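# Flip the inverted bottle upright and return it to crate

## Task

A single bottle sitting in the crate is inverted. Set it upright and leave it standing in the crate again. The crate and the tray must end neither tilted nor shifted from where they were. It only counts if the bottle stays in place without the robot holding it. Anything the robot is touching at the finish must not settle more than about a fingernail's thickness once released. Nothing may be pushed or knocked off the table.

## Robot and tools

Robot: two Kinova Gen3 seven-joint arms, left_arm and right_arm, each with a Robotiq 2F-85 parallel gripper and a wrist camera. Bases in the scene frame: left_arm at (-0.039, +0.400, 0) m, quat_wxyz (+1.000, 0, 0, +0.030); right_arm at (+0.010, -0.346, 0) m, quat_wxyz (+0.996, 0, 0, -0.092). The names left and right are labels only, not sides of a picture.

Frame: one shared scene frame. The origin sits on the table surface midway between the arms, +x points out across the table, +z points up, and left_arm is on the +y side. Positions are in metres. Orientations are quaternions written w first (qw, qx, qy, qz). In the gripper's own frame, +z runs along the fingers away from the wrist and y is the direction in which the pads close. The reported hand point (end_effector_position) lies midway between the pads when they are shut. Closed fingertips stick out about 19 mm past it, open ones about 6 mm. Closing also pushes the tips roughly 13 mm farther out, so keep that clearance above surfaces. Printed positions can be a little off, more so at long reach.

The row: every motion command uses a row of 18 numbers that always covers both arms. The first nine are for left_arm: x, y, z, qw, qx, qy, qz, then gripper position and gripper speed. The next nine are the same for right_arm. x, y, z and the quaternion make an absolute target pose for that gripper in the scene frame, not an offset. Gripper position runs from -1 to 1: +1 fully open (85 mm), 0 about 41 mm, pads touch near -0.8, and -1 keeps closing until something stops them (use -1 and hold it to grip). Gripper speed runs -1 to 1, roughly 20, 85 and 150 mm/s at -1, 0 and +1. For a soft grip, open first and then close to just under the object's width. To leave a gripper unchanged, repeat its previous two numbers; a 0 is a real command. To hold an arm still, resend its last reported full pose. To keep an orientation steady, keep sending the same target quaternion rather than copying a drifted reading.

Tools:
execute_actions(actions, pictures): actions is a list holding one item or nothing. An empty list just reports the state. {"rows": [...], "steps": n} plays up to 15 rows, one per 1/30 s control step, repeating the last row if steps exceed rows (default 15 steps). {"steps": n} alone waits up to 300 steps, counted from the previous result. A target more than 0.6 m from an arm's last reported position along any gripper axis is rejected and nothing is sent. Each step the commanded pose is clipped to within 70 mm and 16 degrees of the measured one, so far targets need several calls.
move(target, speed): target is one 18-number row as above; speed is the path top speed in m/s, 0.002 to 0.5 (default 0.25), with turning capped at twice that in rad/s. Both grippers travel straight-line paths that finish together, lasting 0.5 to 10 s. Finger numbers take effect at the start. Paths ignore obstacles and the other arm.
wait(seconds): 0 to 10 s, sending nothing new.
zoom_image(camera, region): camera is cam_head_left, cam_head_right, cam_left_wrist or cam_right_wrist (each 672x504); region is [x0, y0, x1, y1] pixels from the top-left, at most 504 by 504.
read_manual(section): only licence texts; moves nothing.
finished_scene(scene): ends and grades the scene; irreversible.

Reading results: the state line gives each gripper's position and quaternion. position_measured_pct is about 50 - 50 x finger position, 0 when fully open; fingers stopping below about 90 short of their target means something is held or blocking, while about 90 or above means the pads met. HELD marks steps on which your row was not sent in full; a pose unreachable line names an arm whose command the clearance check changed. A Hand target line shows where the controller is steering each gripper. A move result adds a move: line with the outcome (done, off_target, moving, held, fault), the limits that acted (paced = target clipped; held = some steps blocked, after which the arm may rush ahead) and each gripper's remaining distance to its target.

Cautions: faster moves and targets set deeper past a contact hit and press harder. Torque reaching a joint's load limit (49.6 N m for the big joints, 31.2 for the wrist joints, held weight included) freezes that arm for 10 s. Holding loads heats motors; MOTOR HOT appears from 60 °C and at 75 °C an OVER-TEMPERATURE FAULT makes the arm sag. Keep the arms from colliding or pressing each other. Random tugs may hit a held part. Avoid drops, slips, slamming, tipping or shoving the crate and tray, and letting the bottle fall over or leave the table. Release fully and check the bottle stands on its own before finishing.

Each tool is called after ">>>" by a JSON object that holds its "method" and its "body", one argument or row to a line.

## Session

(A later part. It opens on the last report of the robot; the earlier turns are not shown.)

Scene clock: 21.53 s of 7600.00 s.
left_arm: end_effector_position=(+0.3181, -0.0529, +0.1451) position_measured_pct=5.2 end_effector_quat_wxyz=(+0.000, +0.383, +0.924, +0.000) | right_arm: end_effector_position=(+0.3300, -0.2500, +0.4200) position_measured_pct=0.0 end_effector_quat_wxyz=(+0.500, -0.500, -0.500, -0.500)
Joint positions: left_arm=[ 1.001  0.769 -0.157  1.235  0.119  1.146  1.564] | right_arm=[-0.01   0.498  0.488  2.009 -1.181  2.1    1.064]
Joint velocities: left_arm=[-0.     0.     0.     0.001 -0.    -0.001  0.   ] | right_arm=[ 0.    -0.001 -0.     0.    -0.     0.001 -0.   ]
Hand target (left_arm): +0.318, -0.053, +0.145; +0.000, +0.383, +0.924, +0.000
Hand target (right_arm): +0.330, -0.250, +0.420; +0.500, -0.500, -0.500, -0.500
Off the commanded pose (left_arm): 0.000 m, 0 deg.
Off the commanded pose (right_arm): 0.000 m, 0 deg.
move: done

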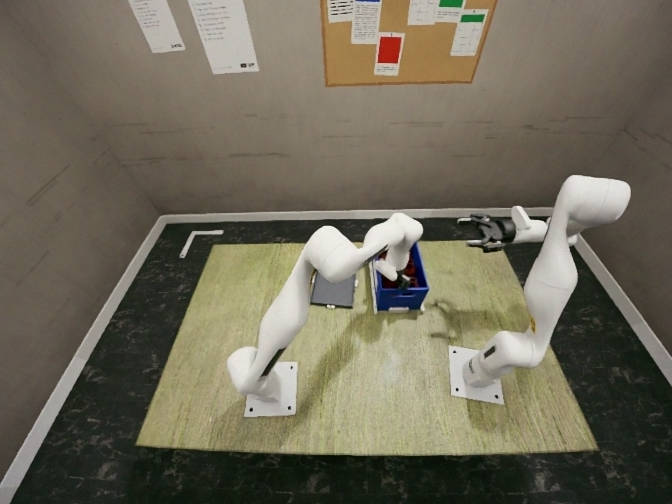

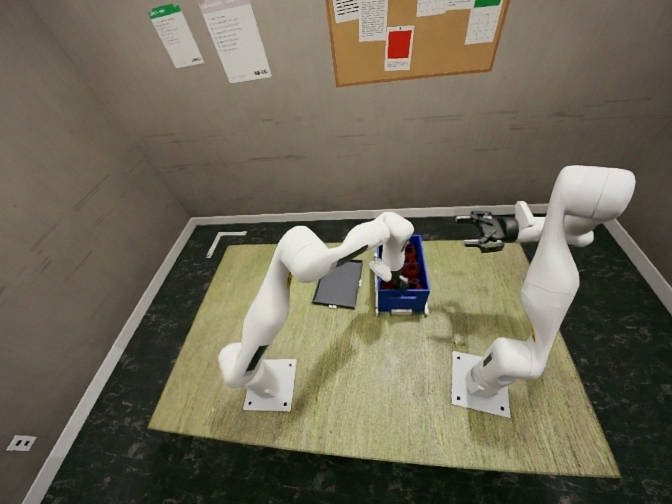

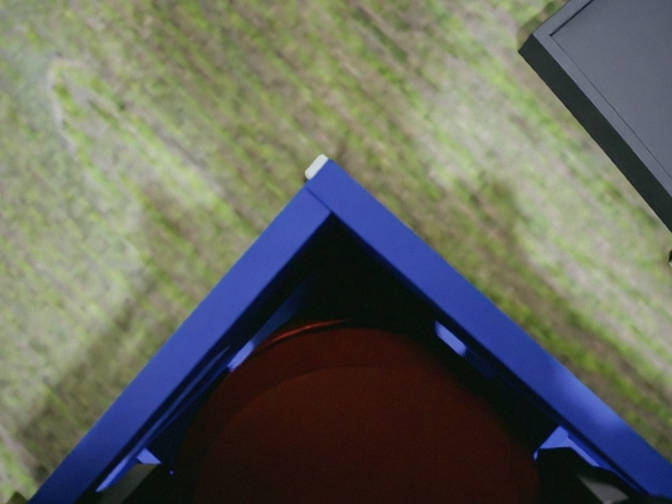

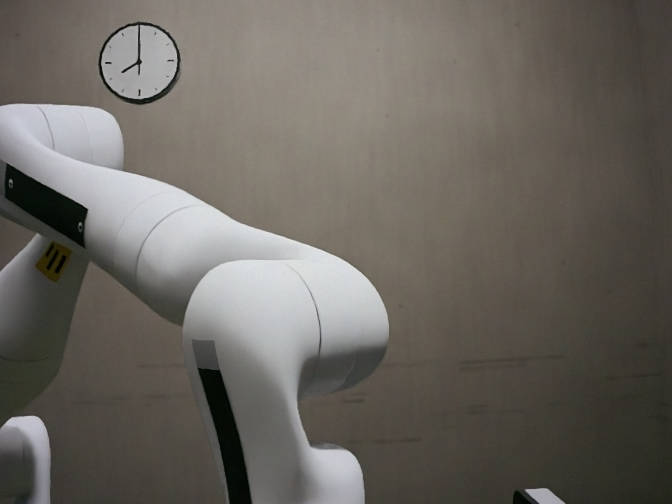

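>>> {"method": "move", "body": {
  "target": [0.318,-0.053,0.142,0,0.383,0.924,0,-1,-0.5,0.33,-0.25,0.42,-0.5,0.5,0.5,0.5,1,0],
  "speed": 0.02
}}

>>> {"method": "move", "body": {
  "target": [0.318,-0.053,0.34,0,0.383,0.924,0,-1,-0.5,0.33,-0.25,0.42,-0.5,0.5,0.5,0.5,1,0],
  "speed": 0.12
}}

>>> {"method": "move", "body": {
  "target": [0.33,0.1,0.42,0,0,0.707,-0.707,-1,-0.5,0.33,-0.2,0.42,-0.5,0.5,0.5,0.5,1,0],
  "speed": 0.3
}}

Scene clock: 24.07 s of 7600.00 s.
left_arm: end_effector_position=(+0.3188, -0.0535, +0.1454) position_measured_pct=18.3 end_effector_quat_wxyz=(+0.002, +0.383, +0.924, -0.001) | right_arm: end_effector_position=(+0.3300, -0.2500, +0.4200) position_measured_pct=0.0 end_effector_quat_wxyz=(+0.500, -0.500, -0.500, -0.500)
Joint positions: left_arm=[ 1.001  0.767 -0.157  1.238  0.12   1.141  1.563] | right_arm=[-0.01   0.498  0.488  2.009 -1.181  2.1    1.064]
Joint velocities: left_arm=[-0.    -0.001 -0.     0.     0.    -0.    -0.001] | right_arm=[-0.001  0.    -0.     0.     0.    -0.    -0.   ]
Hand target (left_arm): +0.318, -0.053, +0.142; +0.000, +0.383, +0.924, +0.000
Hand target (right_arm): +0.330, -0.250, +0.420; +0.500, -0.500, -0.500, -0.500
Off the commanded pose (left_arm): 0.003 m, 0 deg.
Off the commanded pose (right_arm): 0.000 m, 0 deg.
move: done

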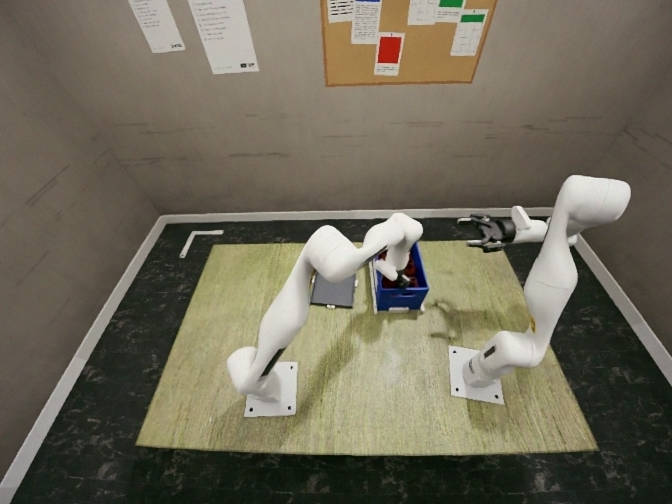

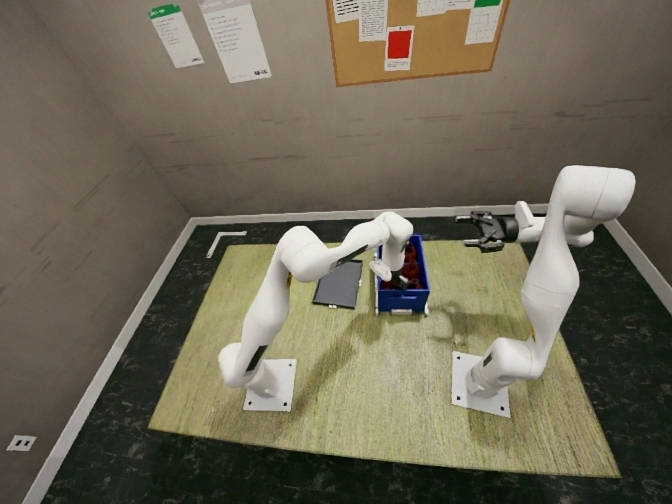

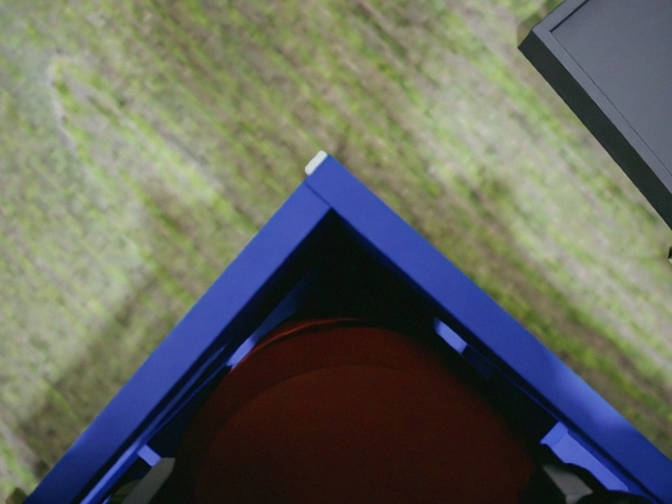

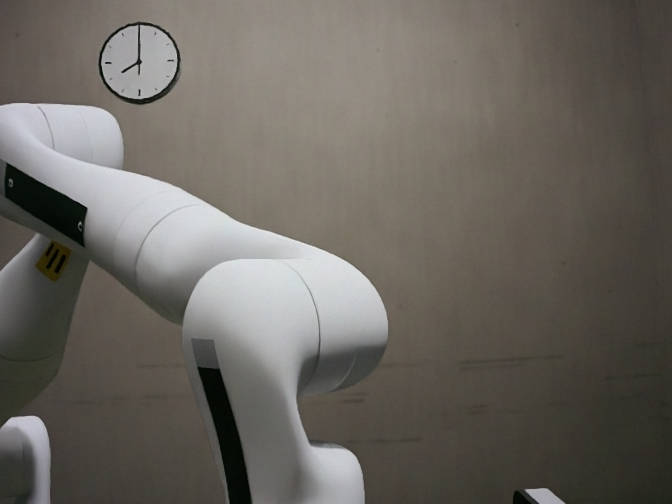

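Scene clock: 26.07 s of 7600.00 s.
left_arm: end_effector_position=(+0.3177, -0.0534, +0.3402) position_measured_pct=18.3 end_effector_quat_wxyz=(+0.000, +0.384, +0.923, -0.000) | right_arm: end_effector_position=(+0.3300, -0.2500, +0.4200) position_measured_pct=0.0 end_effector_quat_wxyz=(+0.500, -0.500, -0.500, -0.500)
Joint positions: left_arm=[ 0.978  0.683 -0.15   0.759  0.096  1.703  1.597] | right_arm=[-0.01   0.498  0.488  2.009 -1.181  2.1    1.064]
Joint velocities: left_arm=[-0.001  0.005 -0.001 -0.002 -0.001  0.001  0.   ] | right_arm=[ 0.001  0.002 -0.001  0.    -0.    -0.     0.   ]
Hand target (left_arm): +0.318, -0.053, +0.340; -0.000, +0.384, +0.923, -0.000
Hand target (right_arm): +0.330, -0.250, +0.420; +0.500, -0.500, -0.500, -0.500
Off the commanded pose (left_arm): 0.001 m, 0 deg.
Off the commanded pose (right_arm): 0.000 m, 0 deg.
move: done

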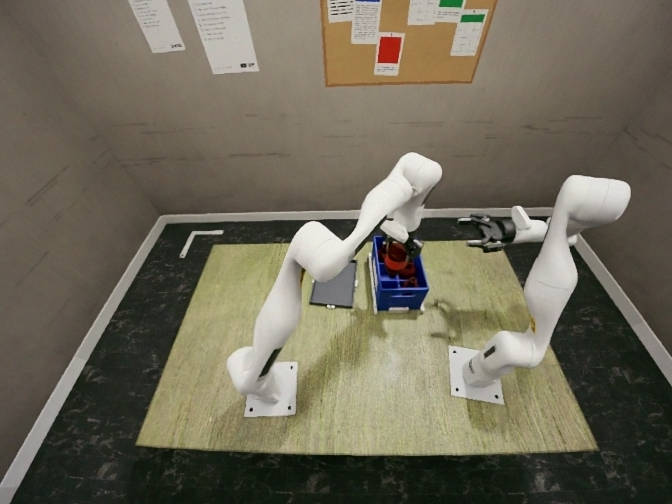

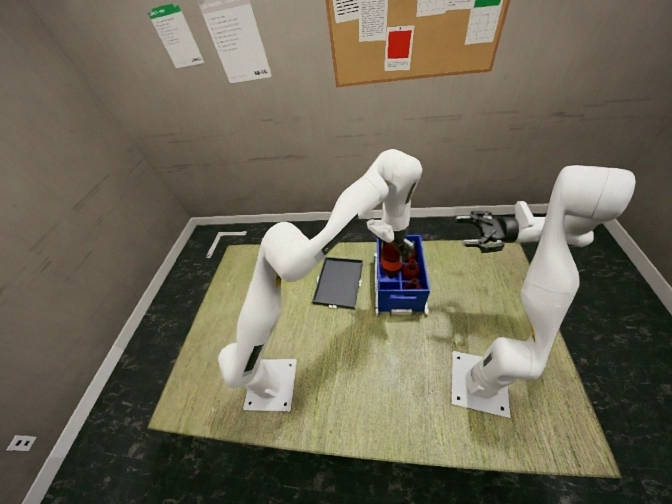

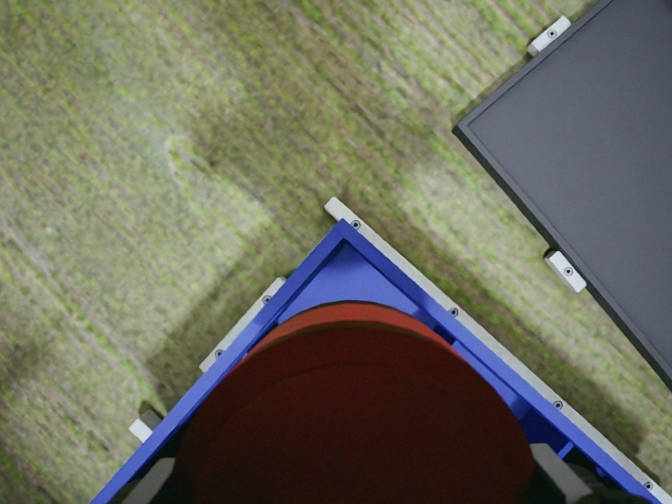

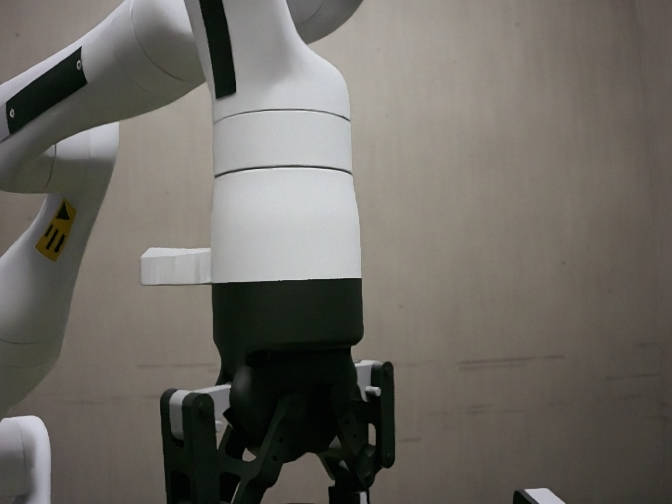

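Scene clock: 29.30 s of 7600.00 s.
left_arm: end_effector_position=(+0.3312, +0.1006, +0.4205) position_measured_pct=18.3 end_effector_quat_wxyz=(+0.002, -0.001, +0.707, -0.707) | right_arm: end_effector_position=(+0.3302, -0.2000, +0.4199) position_measured_pct=0.0 end_effector_quat_wxyz=(+0.500, -0.500, -0.500, -0.500)
Joint positions: left_arm=[ 0.03   0.429 -0.089  2.047  1.509  1.666  0.661] | right_arm=[-0.122  0.449  0.462  2.088 -1.271  2.001  1.039]
Joint velocities: left_arm=[-0.004  0.006 -0.005  0.001  0.001  0.002 -0.   ] | right_arm=[-0.001 -0.002  0.     0.001  0.    -0.001 -0.   ]
Hand target (left_arm): +0.331, +0.101, +0.420; +0.002, -0.001, +0.707, -0.707
Hand target (right_arm): +0.330, -0.200, +0.420; +0.500, -0.500, -0.500, -0.500
Off the commanded pose (left_arm): 0.001 m, 0 deg.
Off the commanded pose (right_arm): 0.000 m, 0 deg.
move: done

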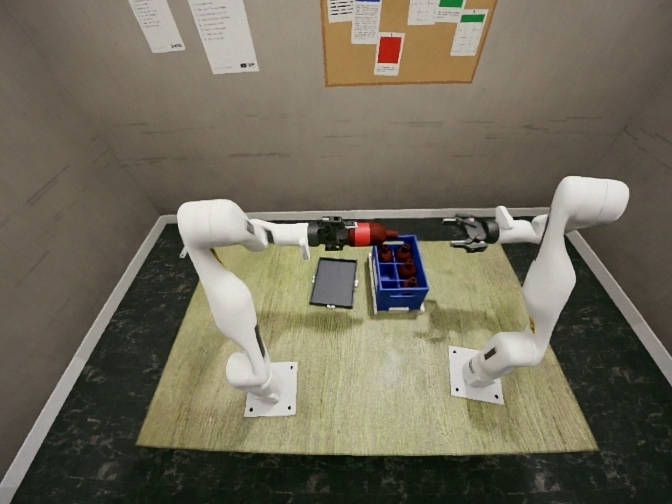

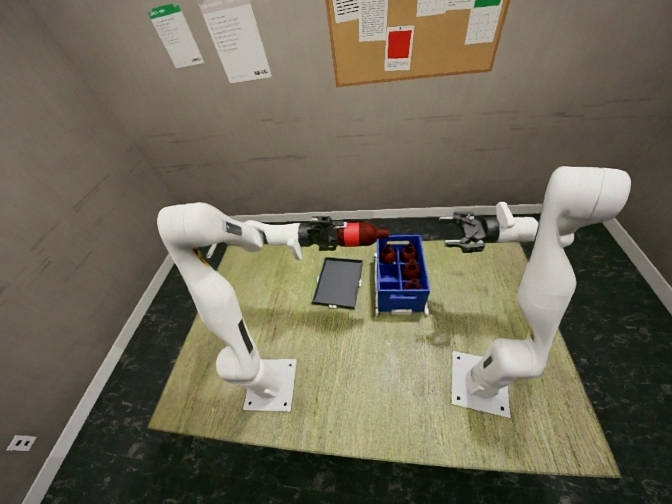

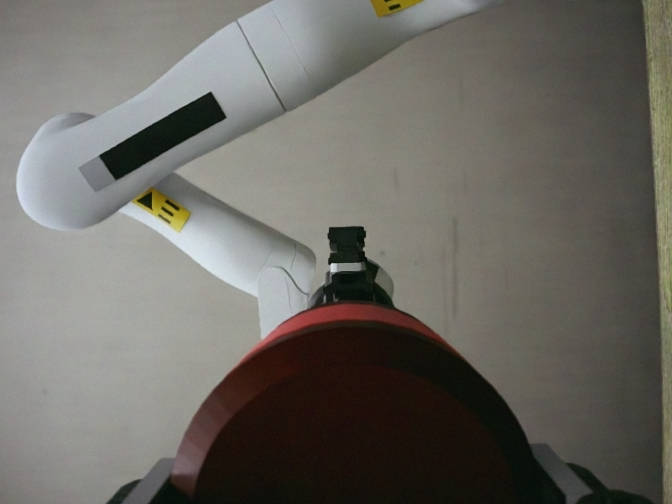

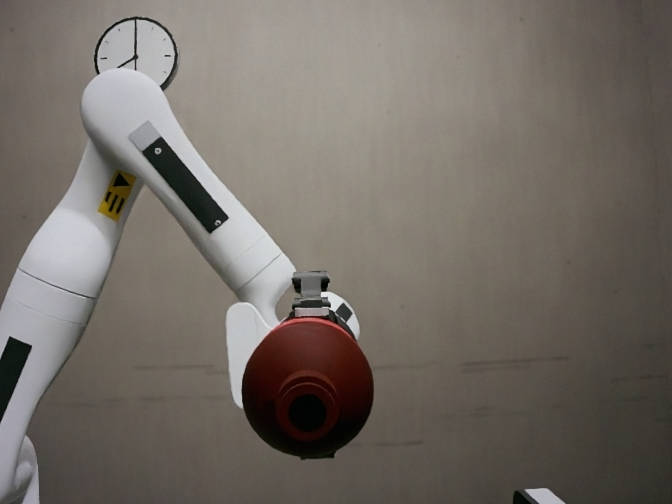

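>>> {"method": "move", "body": {
  "target": [0.33,0.1,0.42,0,0,0.707,-0.707,-1,-0.5,0.323,-0.09,0.42,0,0,0.707,0.707,0.3,0],
  "speed": 0.4
}}

>>> {"method": "zoom_image", "body": {
  "camera": "cam_head_left",
  "region": [320,200,460,270]
}}

Scene clock: 33.03 s of 7600.00 s.
left_arm: end_effector_position=(+0.3300, +0.1000, +0.4200) position_measured_pct=18.3 end_effector_quat_wxyz=(+0.000, -0.000, +0.707, -0.707) | right_arm: end_effector_position=(+0.3235, -0.0899, +0.4200) position_measured_pct=34.9 end_effector_quat_wxyz=(+0.000, -0.000, +0.707, +0.707)
Joint positions: left_arm=[ 0.031  0.429 -0.088  2.048  1.507  1.667  0.66 ] | right_arm=[-0.3    0.354  0.269  2.212 -1.507  1.723  2.566]
Joint velocities: left_arm=[ 0.    -0.001  0.001  0.     0.     0.    -0.   ] | right_arm=[-0.002 -0.001 -0.002 -0.001  0.001 -0.001 -0.   ]
Hand target (left_arm): +0.330, +0.100, +0.420; -0.000, -0.000, +0.707, -0.707
Hand target (right_arm): +0.323, -0.090, +0.420; +0.000, -0.000, +0.707, +0.707
Off the commanded pose (left_arm): 0.000 m, 0 deg.
Off the commanded pose (right_arm): 0.000 m, 0 deg.
move: done

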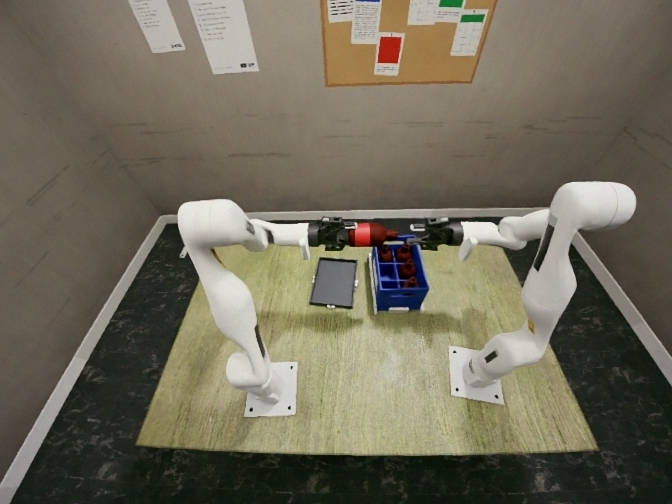

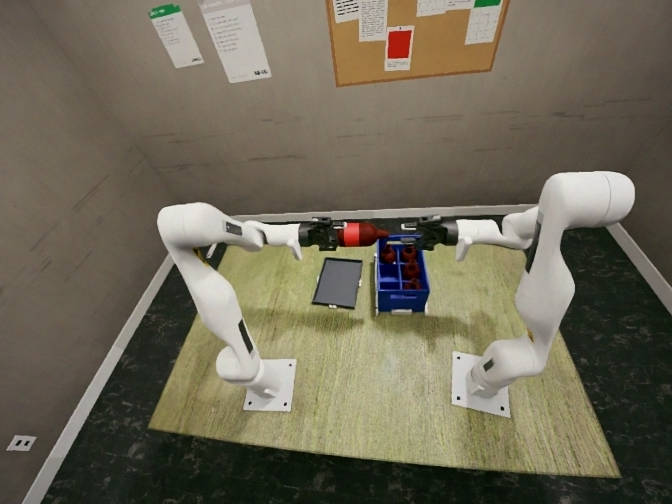

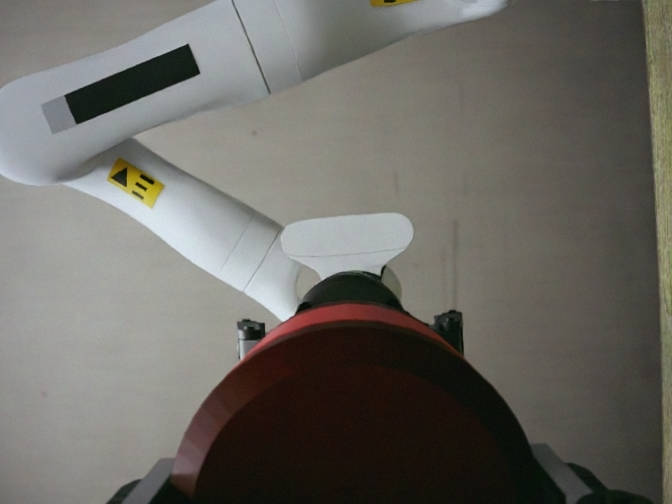

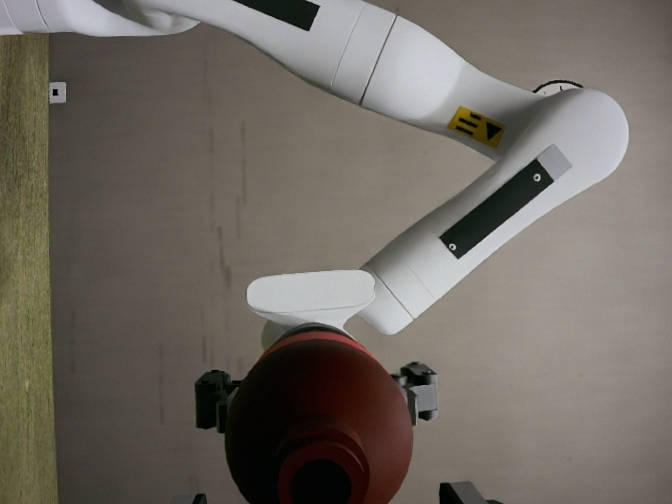

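Region (320, 200, 460, 270) of cam_head_left's 672x504 image, scaled by 3.600, with more detail than that image has.

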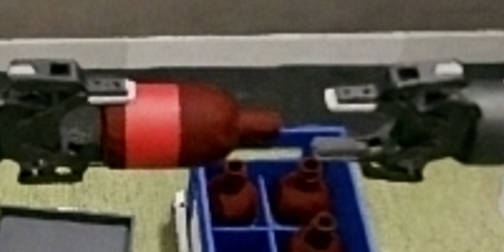

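>>> {"method": "move", "body": {
  "target": [0.33,0.1,0.42,0,0,0.707,-0.707,-1,-0.5,0.3255,-0.027,0.42,0,0,0.707,0.707,0.3,0],
  "speed": 0.08
}}

>>> {"method": "zoom_image", "body": {
  "camera": "cam_head_left",
  "region": [320,200,460,270]
}}

Scene clock: 35.10 s of 7600.00 s.
left_arm: end_effector_position=(+0.3300, +0.1000, +0.4200) position_measured_pct=18.3 end_effector_quat_wxyz=(+0.000, -0.000, +0.707, -0.707) | right_arm: end_effector_position=(+0.3259, -0.0271, +0.4200) position_measured_pct=34.9 end_effector_quat_wxyz=(+0.000, +0.000, +0.707, +0.707)
Joint positions: left_arm=[ 0.031  0.429 -0.088  2.048  1.507  1.667  0.66 ] | right_arm=[-0.444  0.345  0.198  2.217 -1.669  1.586  2.553]
Joint velocities: left_arm=[-0.     0.001 -0.001 -0.    -0.    -0.    -0.001] | right_arm=[-0.003  0.001 -0.007 -0.     0.    -0.002  0.   ]
Hand target (left_arm): +0.330, +0.100, +0.420; +0.000, +0.000, +0.707, -0.707
Hand target (right_arm): +0.326, -0.027, +0.420; +0.000, -0.000, +0.707, +0.707
Off the commanded pose (left_arm): 0.000 m, 0 deg.
Off the commanded pose (right_arm): 0.000 m, 0 deg.
move: done

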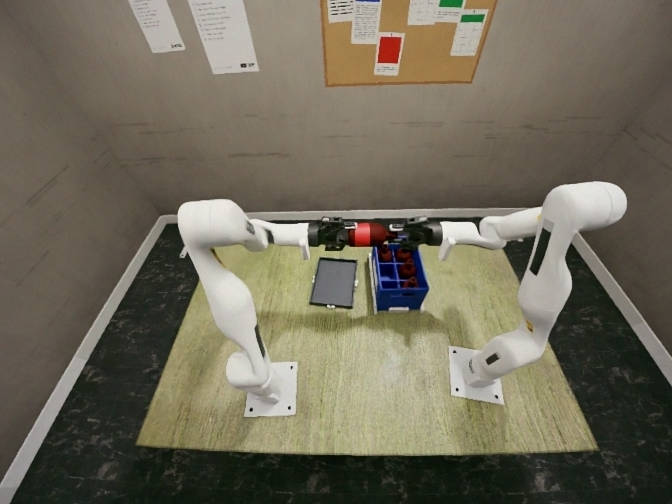

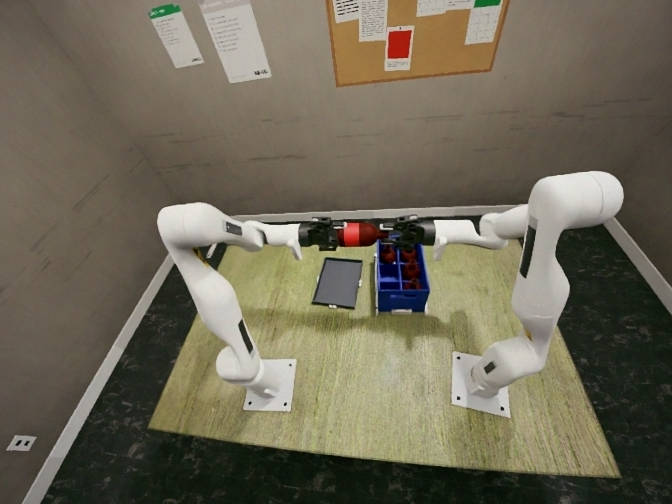

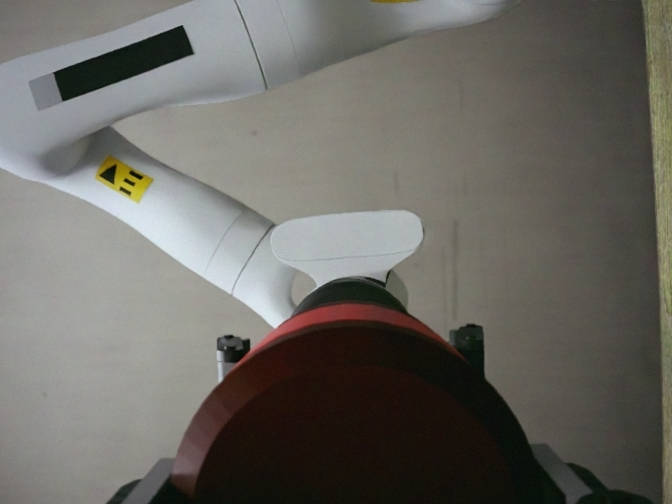

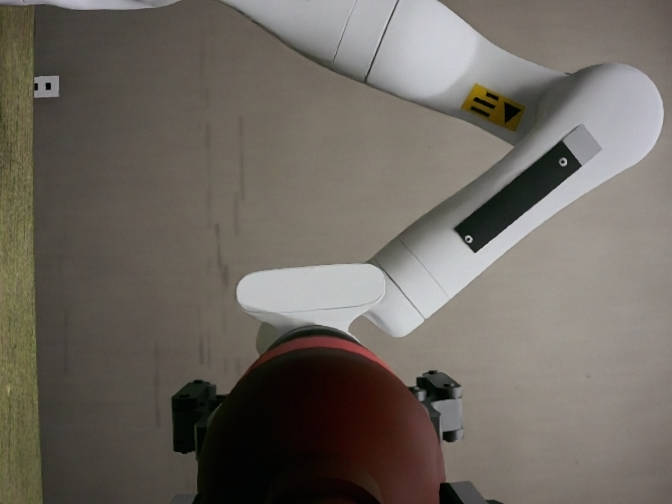

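Region (320, 200, 460, 270) of cam_head_left's 672x504 image, scaled by 3.600, with more detail than that image has.

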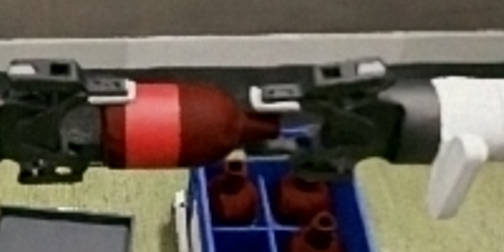

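>>> {"method": "move", "body": {
  "target": [0.33,0.1,0.42,0,0,0.707,-0.707,-1,-0.5,0.3255,-0.032,0.42,0,0,0.707,0.707,-1,-0.7],
  "speed": 0.05
}}

>>> {"method": "zoom_image", "body": {
  "camera": "cam_head_left",
  "region": [320,200,460,270]
}}

Scene clock: 37.13 s of 7600.00 s.
left_arm: end_effector_position=(+0.3303, +0.1004, +0.4200) position_measured_pct=18.3 end_effector_quat_wxyz=(+0.000, -0.000, +0.707, -0.707) | right_arm: end_effector_position=(+0.3258, -0.0323, +0.4199) position_measured_pct=65.9 end_effector_quat_wxyz=(+0.000, +0.000, +0.707, +0.707)
Joint positions: left_arm=[ 0.03   0.429 -0.089  2.048  1.507  1.667  0.66 ] | right_arm=[-0.432  0.345  0.204  2.218 -1.655  1.597  2.554]
Joint velocities: left_arm=[-0. -0. -0. -0. -0.  0.  0.] | right_arm=[-0.001  0.001 -0.002  0.    -0.    -0.     0.   ]
Hand target (left_arm): +0.330, +0.100, +0.420; +0.000, +0.000, +0.707, -0.707
Hand target (right_arm): +0.325, -0.032, +0.420; -0.000, +0.000, +0.707, +0.707
Off the commanded pose (left_arm): 0.000 m, 0 deg.
Off the commanded pose (right_arm): 0.000 m, 0 deg.
move: done

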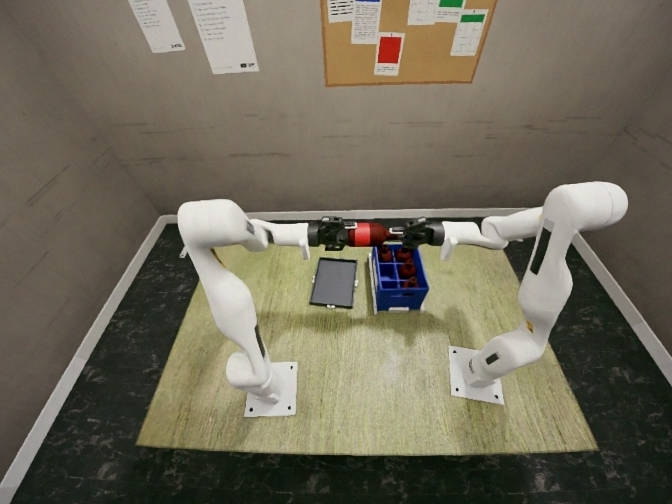

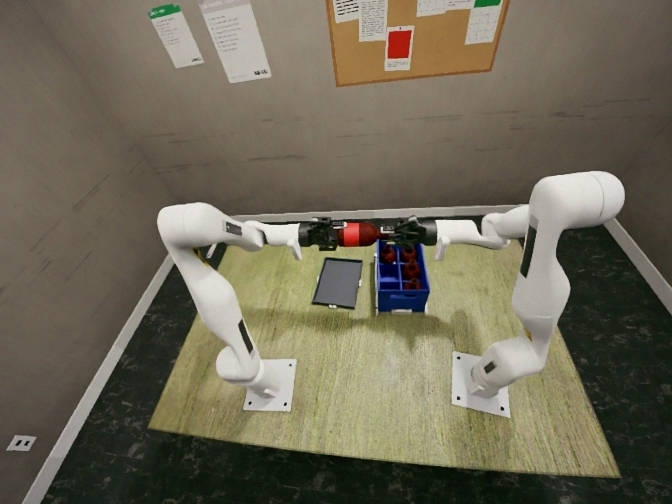

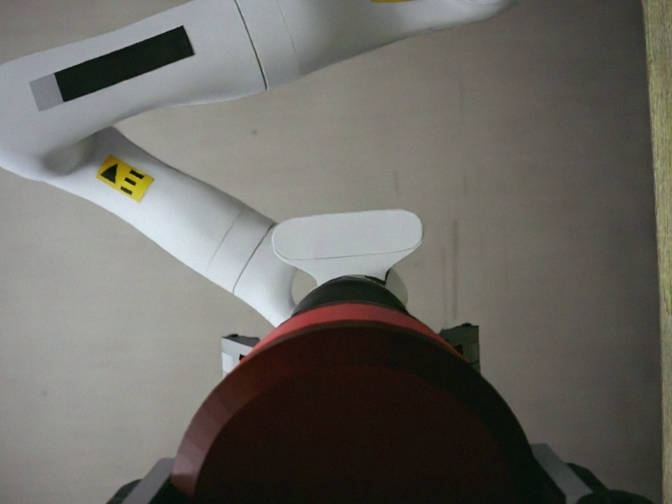

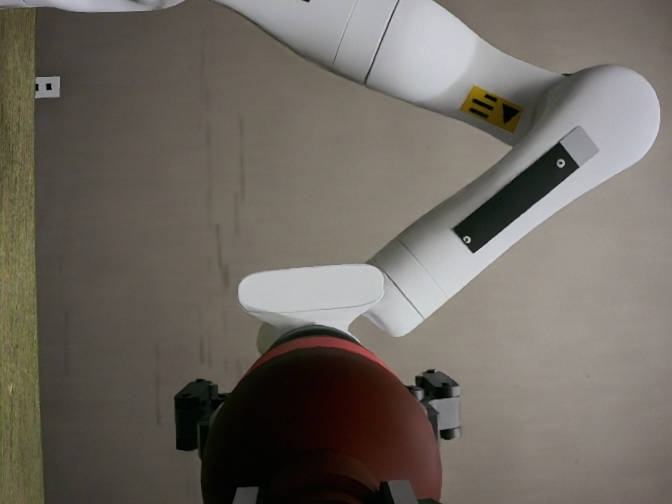

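Region (320, 200, 460, 270) of cam_head_left's 672x504 image, scaled by 3.600, with more detail than that image has.

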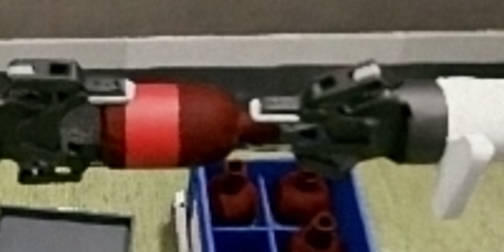

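>>> {"method": "move", "body": {
  "target": [0.33,0.1,0.42,0,0,0.707,-0.707,1,0,0.3255,-0.032,0.42,0,0,0.707,0.707,-1,-0.7]
}}

>>> {"method": "move", "body": {
  "target": [0.33,0.2,0.42,0,0,0.707,-0.707,1,0,0.3255,-0.05,0.42,0,0,0.707,0.707,-1,-0.7]
}}

>>> {"method": "move", "body": {
  "target": [0.37,0.25,0.22,0,0,0.707,-0.707,1,0,0.315,-0.052,0.335,0,0.383,0.924,0,-1,-0.7],
  "speed": 0.3
}}

Scene clock: 38.87 s of 7600.00 s.
left_arm: end_effector_position=(+0.3300, +0.1000, +0.4200) position_measured_pct=0.0 end_effector_quat_wxyz=(+0.000, +0.000, +0.707, -0.707) | right_arm: end_effector_position=(+0.3255, -0.0320, +0.4200) position_measured_pct=65.9 end_effector_quat_wxyz=(-0.000, +0.000, +0.707, +0.707)
Joint positions: left_arm=[ 0.031  0.429 -0.088  2.048  1.507  1.667  0.66 ] | right_arm=[-0.433  0.345  0.203  2.218 -1.655  1.597  2.554]
Joint velocities: left_arm=[ 0.    -0.     0.002 -0.001 -0.     0.     0.   ] | right_arm=[-0.001  0.001 -0.    -0.     0.001  0.001 -0.   ]
Hand target (left_arm): +0.330, +0.100, +0.420; -0.000, -0.000, +0.707, -0.707
Hand target (right_arm): +0.326, -0.032, +0.420; +0.000, +0.000, +0.707, +0.707
Off the commanded pose (left_arm): 0.000 m, 0 deg.
Off the commanded pose (right_arm): 0.000 m, 0 deg.
move: done

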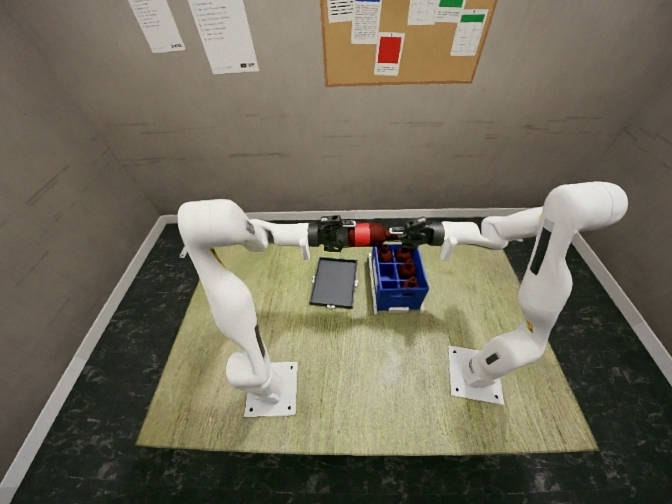

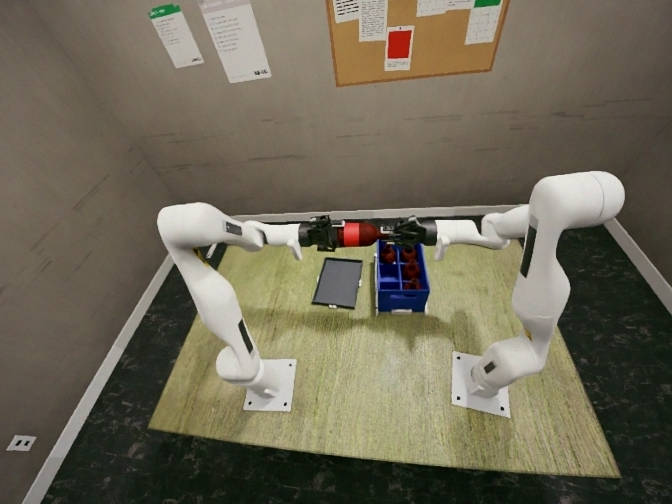

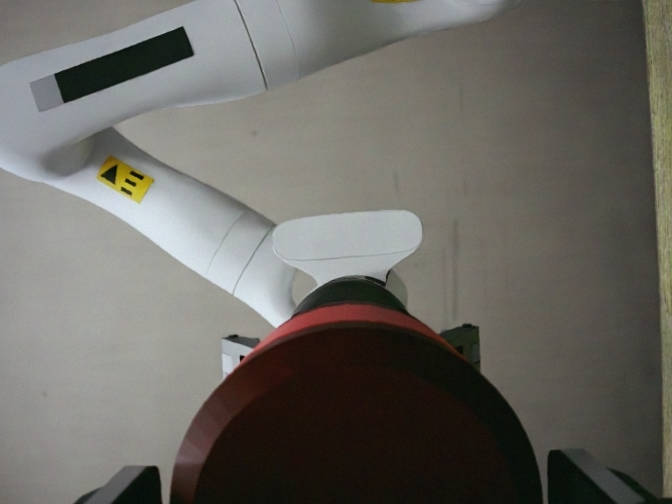

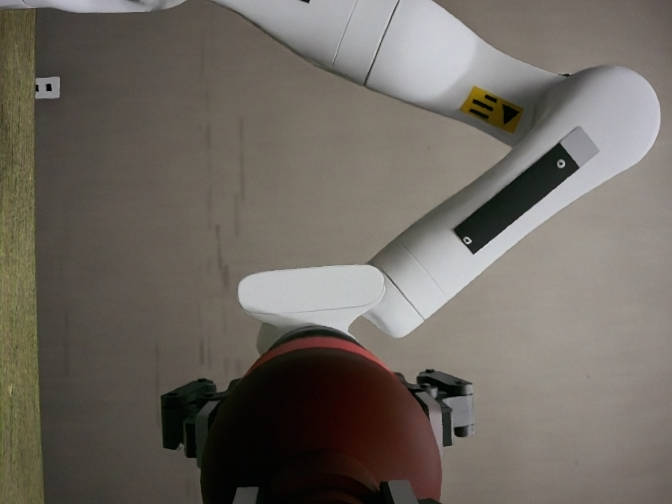

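Scene clock: 39.77 s of 7600.00 s.
left_arm: end_effector_position=(+0.3297, +0.1998, +0.4201) position_measured_pct=0.0 end_effector_quat_wxyz=(+0.000, +0.000, +0.707, -0.707) | right_arm: end_effector_position=(+0.3254, -0.0500, +0.4200) position_measured_pct=65.9 end_effector_quat_wxyz=(-0.000, +0.000, +0.707, +0.707)
Joint positions: left_arm=[-0.164  0.46  -0.177  1.995  1.315  1.87   0.639] | right_arm=[-0.392  0.347  0.224  2.218 -1.609  1.636  2.555]
Joint velocities: left_arm=[-0.002  0.001 -0.003 -0.     0.     0.001  0.   ] | right_arm=[ 0.001 -0.001  0.002  0.001 -0.     0.    -0.   ]
Hand target (left_arm): +0.330, +0.200, +0.420; +0.000, +0.000, +0.707, -0.707
Hand target (right_arm): +0.325, -0.050, +0.420; -0.000, +0.000, +0.707, +0.707
Off the commanded pose (left_arm): 0.000 m, 0 deg.
Off the commanded pose (right_arm): 0.000 m, 0 deg.
move: done

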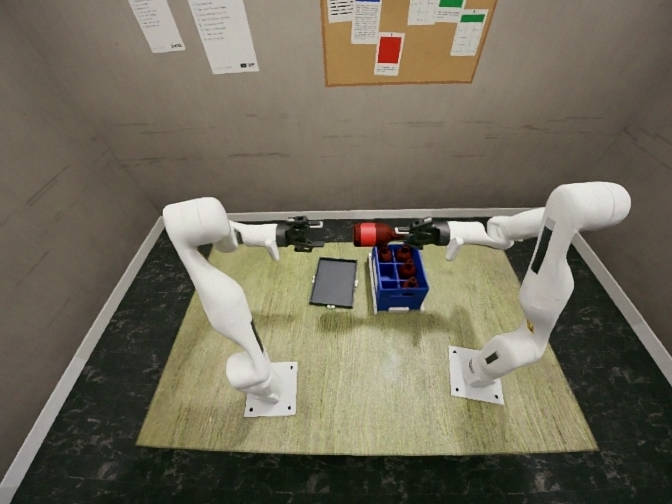

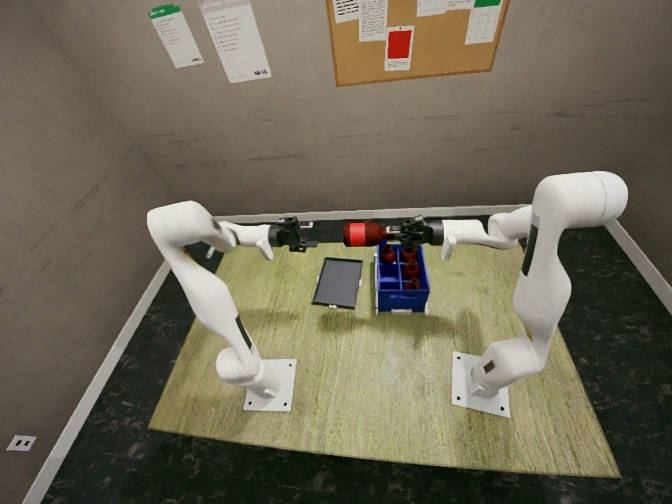

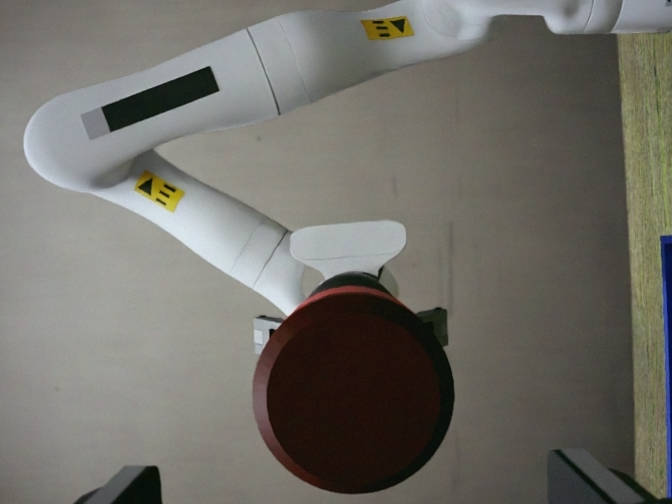

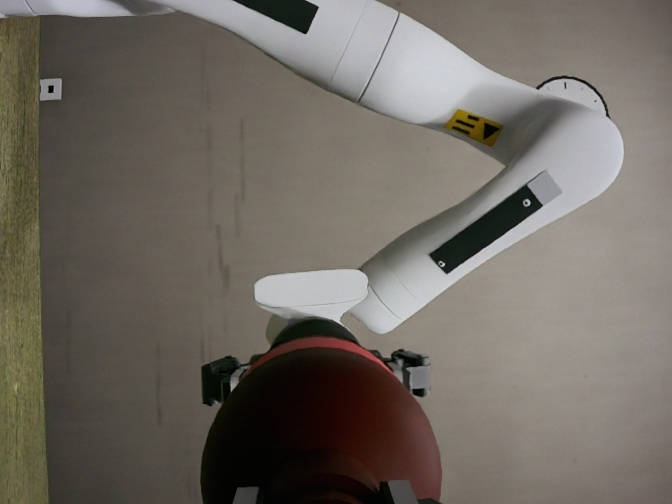

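Scene clock: 43.03 s of 7600.00 s.
left_arm: end_effector_position=(+0.3696, +0.2499, +0.2194) position_measured_pct=0.0 end_effector_quat_wxyz=(-0.000, +0.000, +0.708, -0.706) | right_arm: end_effector_position=(+0.3159, -0.0530, +0.3351) position_measured_pct=65.9 end_effector_quat_wxyz=(-0.000, +0.384, +0.923, -0.003)
Joint positions: left_arm=[-0.247  0.98  -0.182  1.871  1.212  1.819  0.221] | right_arm=[-0.921  0.275 -0.118  1.435  0.034  1.439 -0.072]
Joint velocities: left_arm=[-0.     0.003 -0.001 -0.    -0.     0.    -0.   ] | right_arm=[-0.003  0.01  -0.003 -0.003  0.001  0.001 -0.002]
Hand target (left_arm): +0.370, +0.250, +0.219; -0.000, +0.000, +0.708, -0.706
Hand target (right_arm): +0.316, -0.053, +0.335; -0.000, +0.383, +0.924, -0.003
Off the commanded pose (left_arm): 0.001 m, 0 deg.
Off the commanded pose (right_arm): 0.001 m, 0 deg.
move: done

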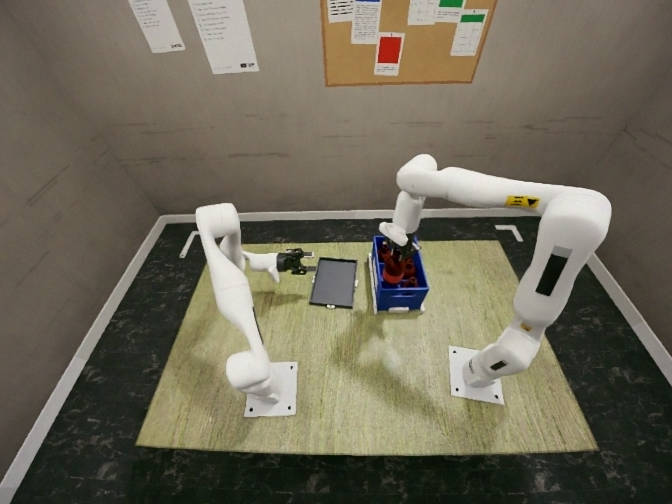

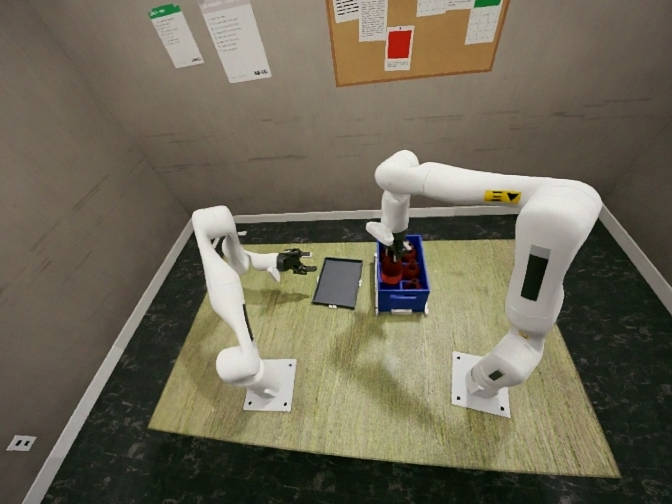

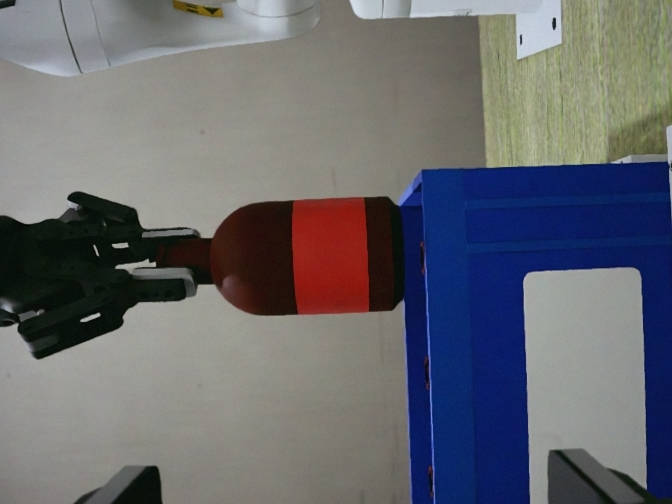

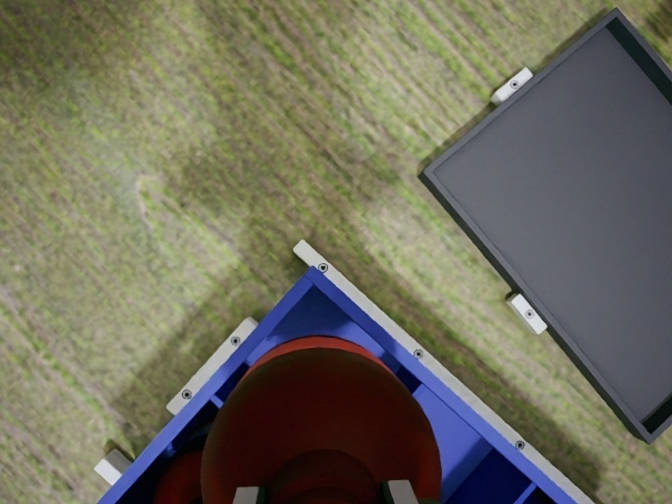

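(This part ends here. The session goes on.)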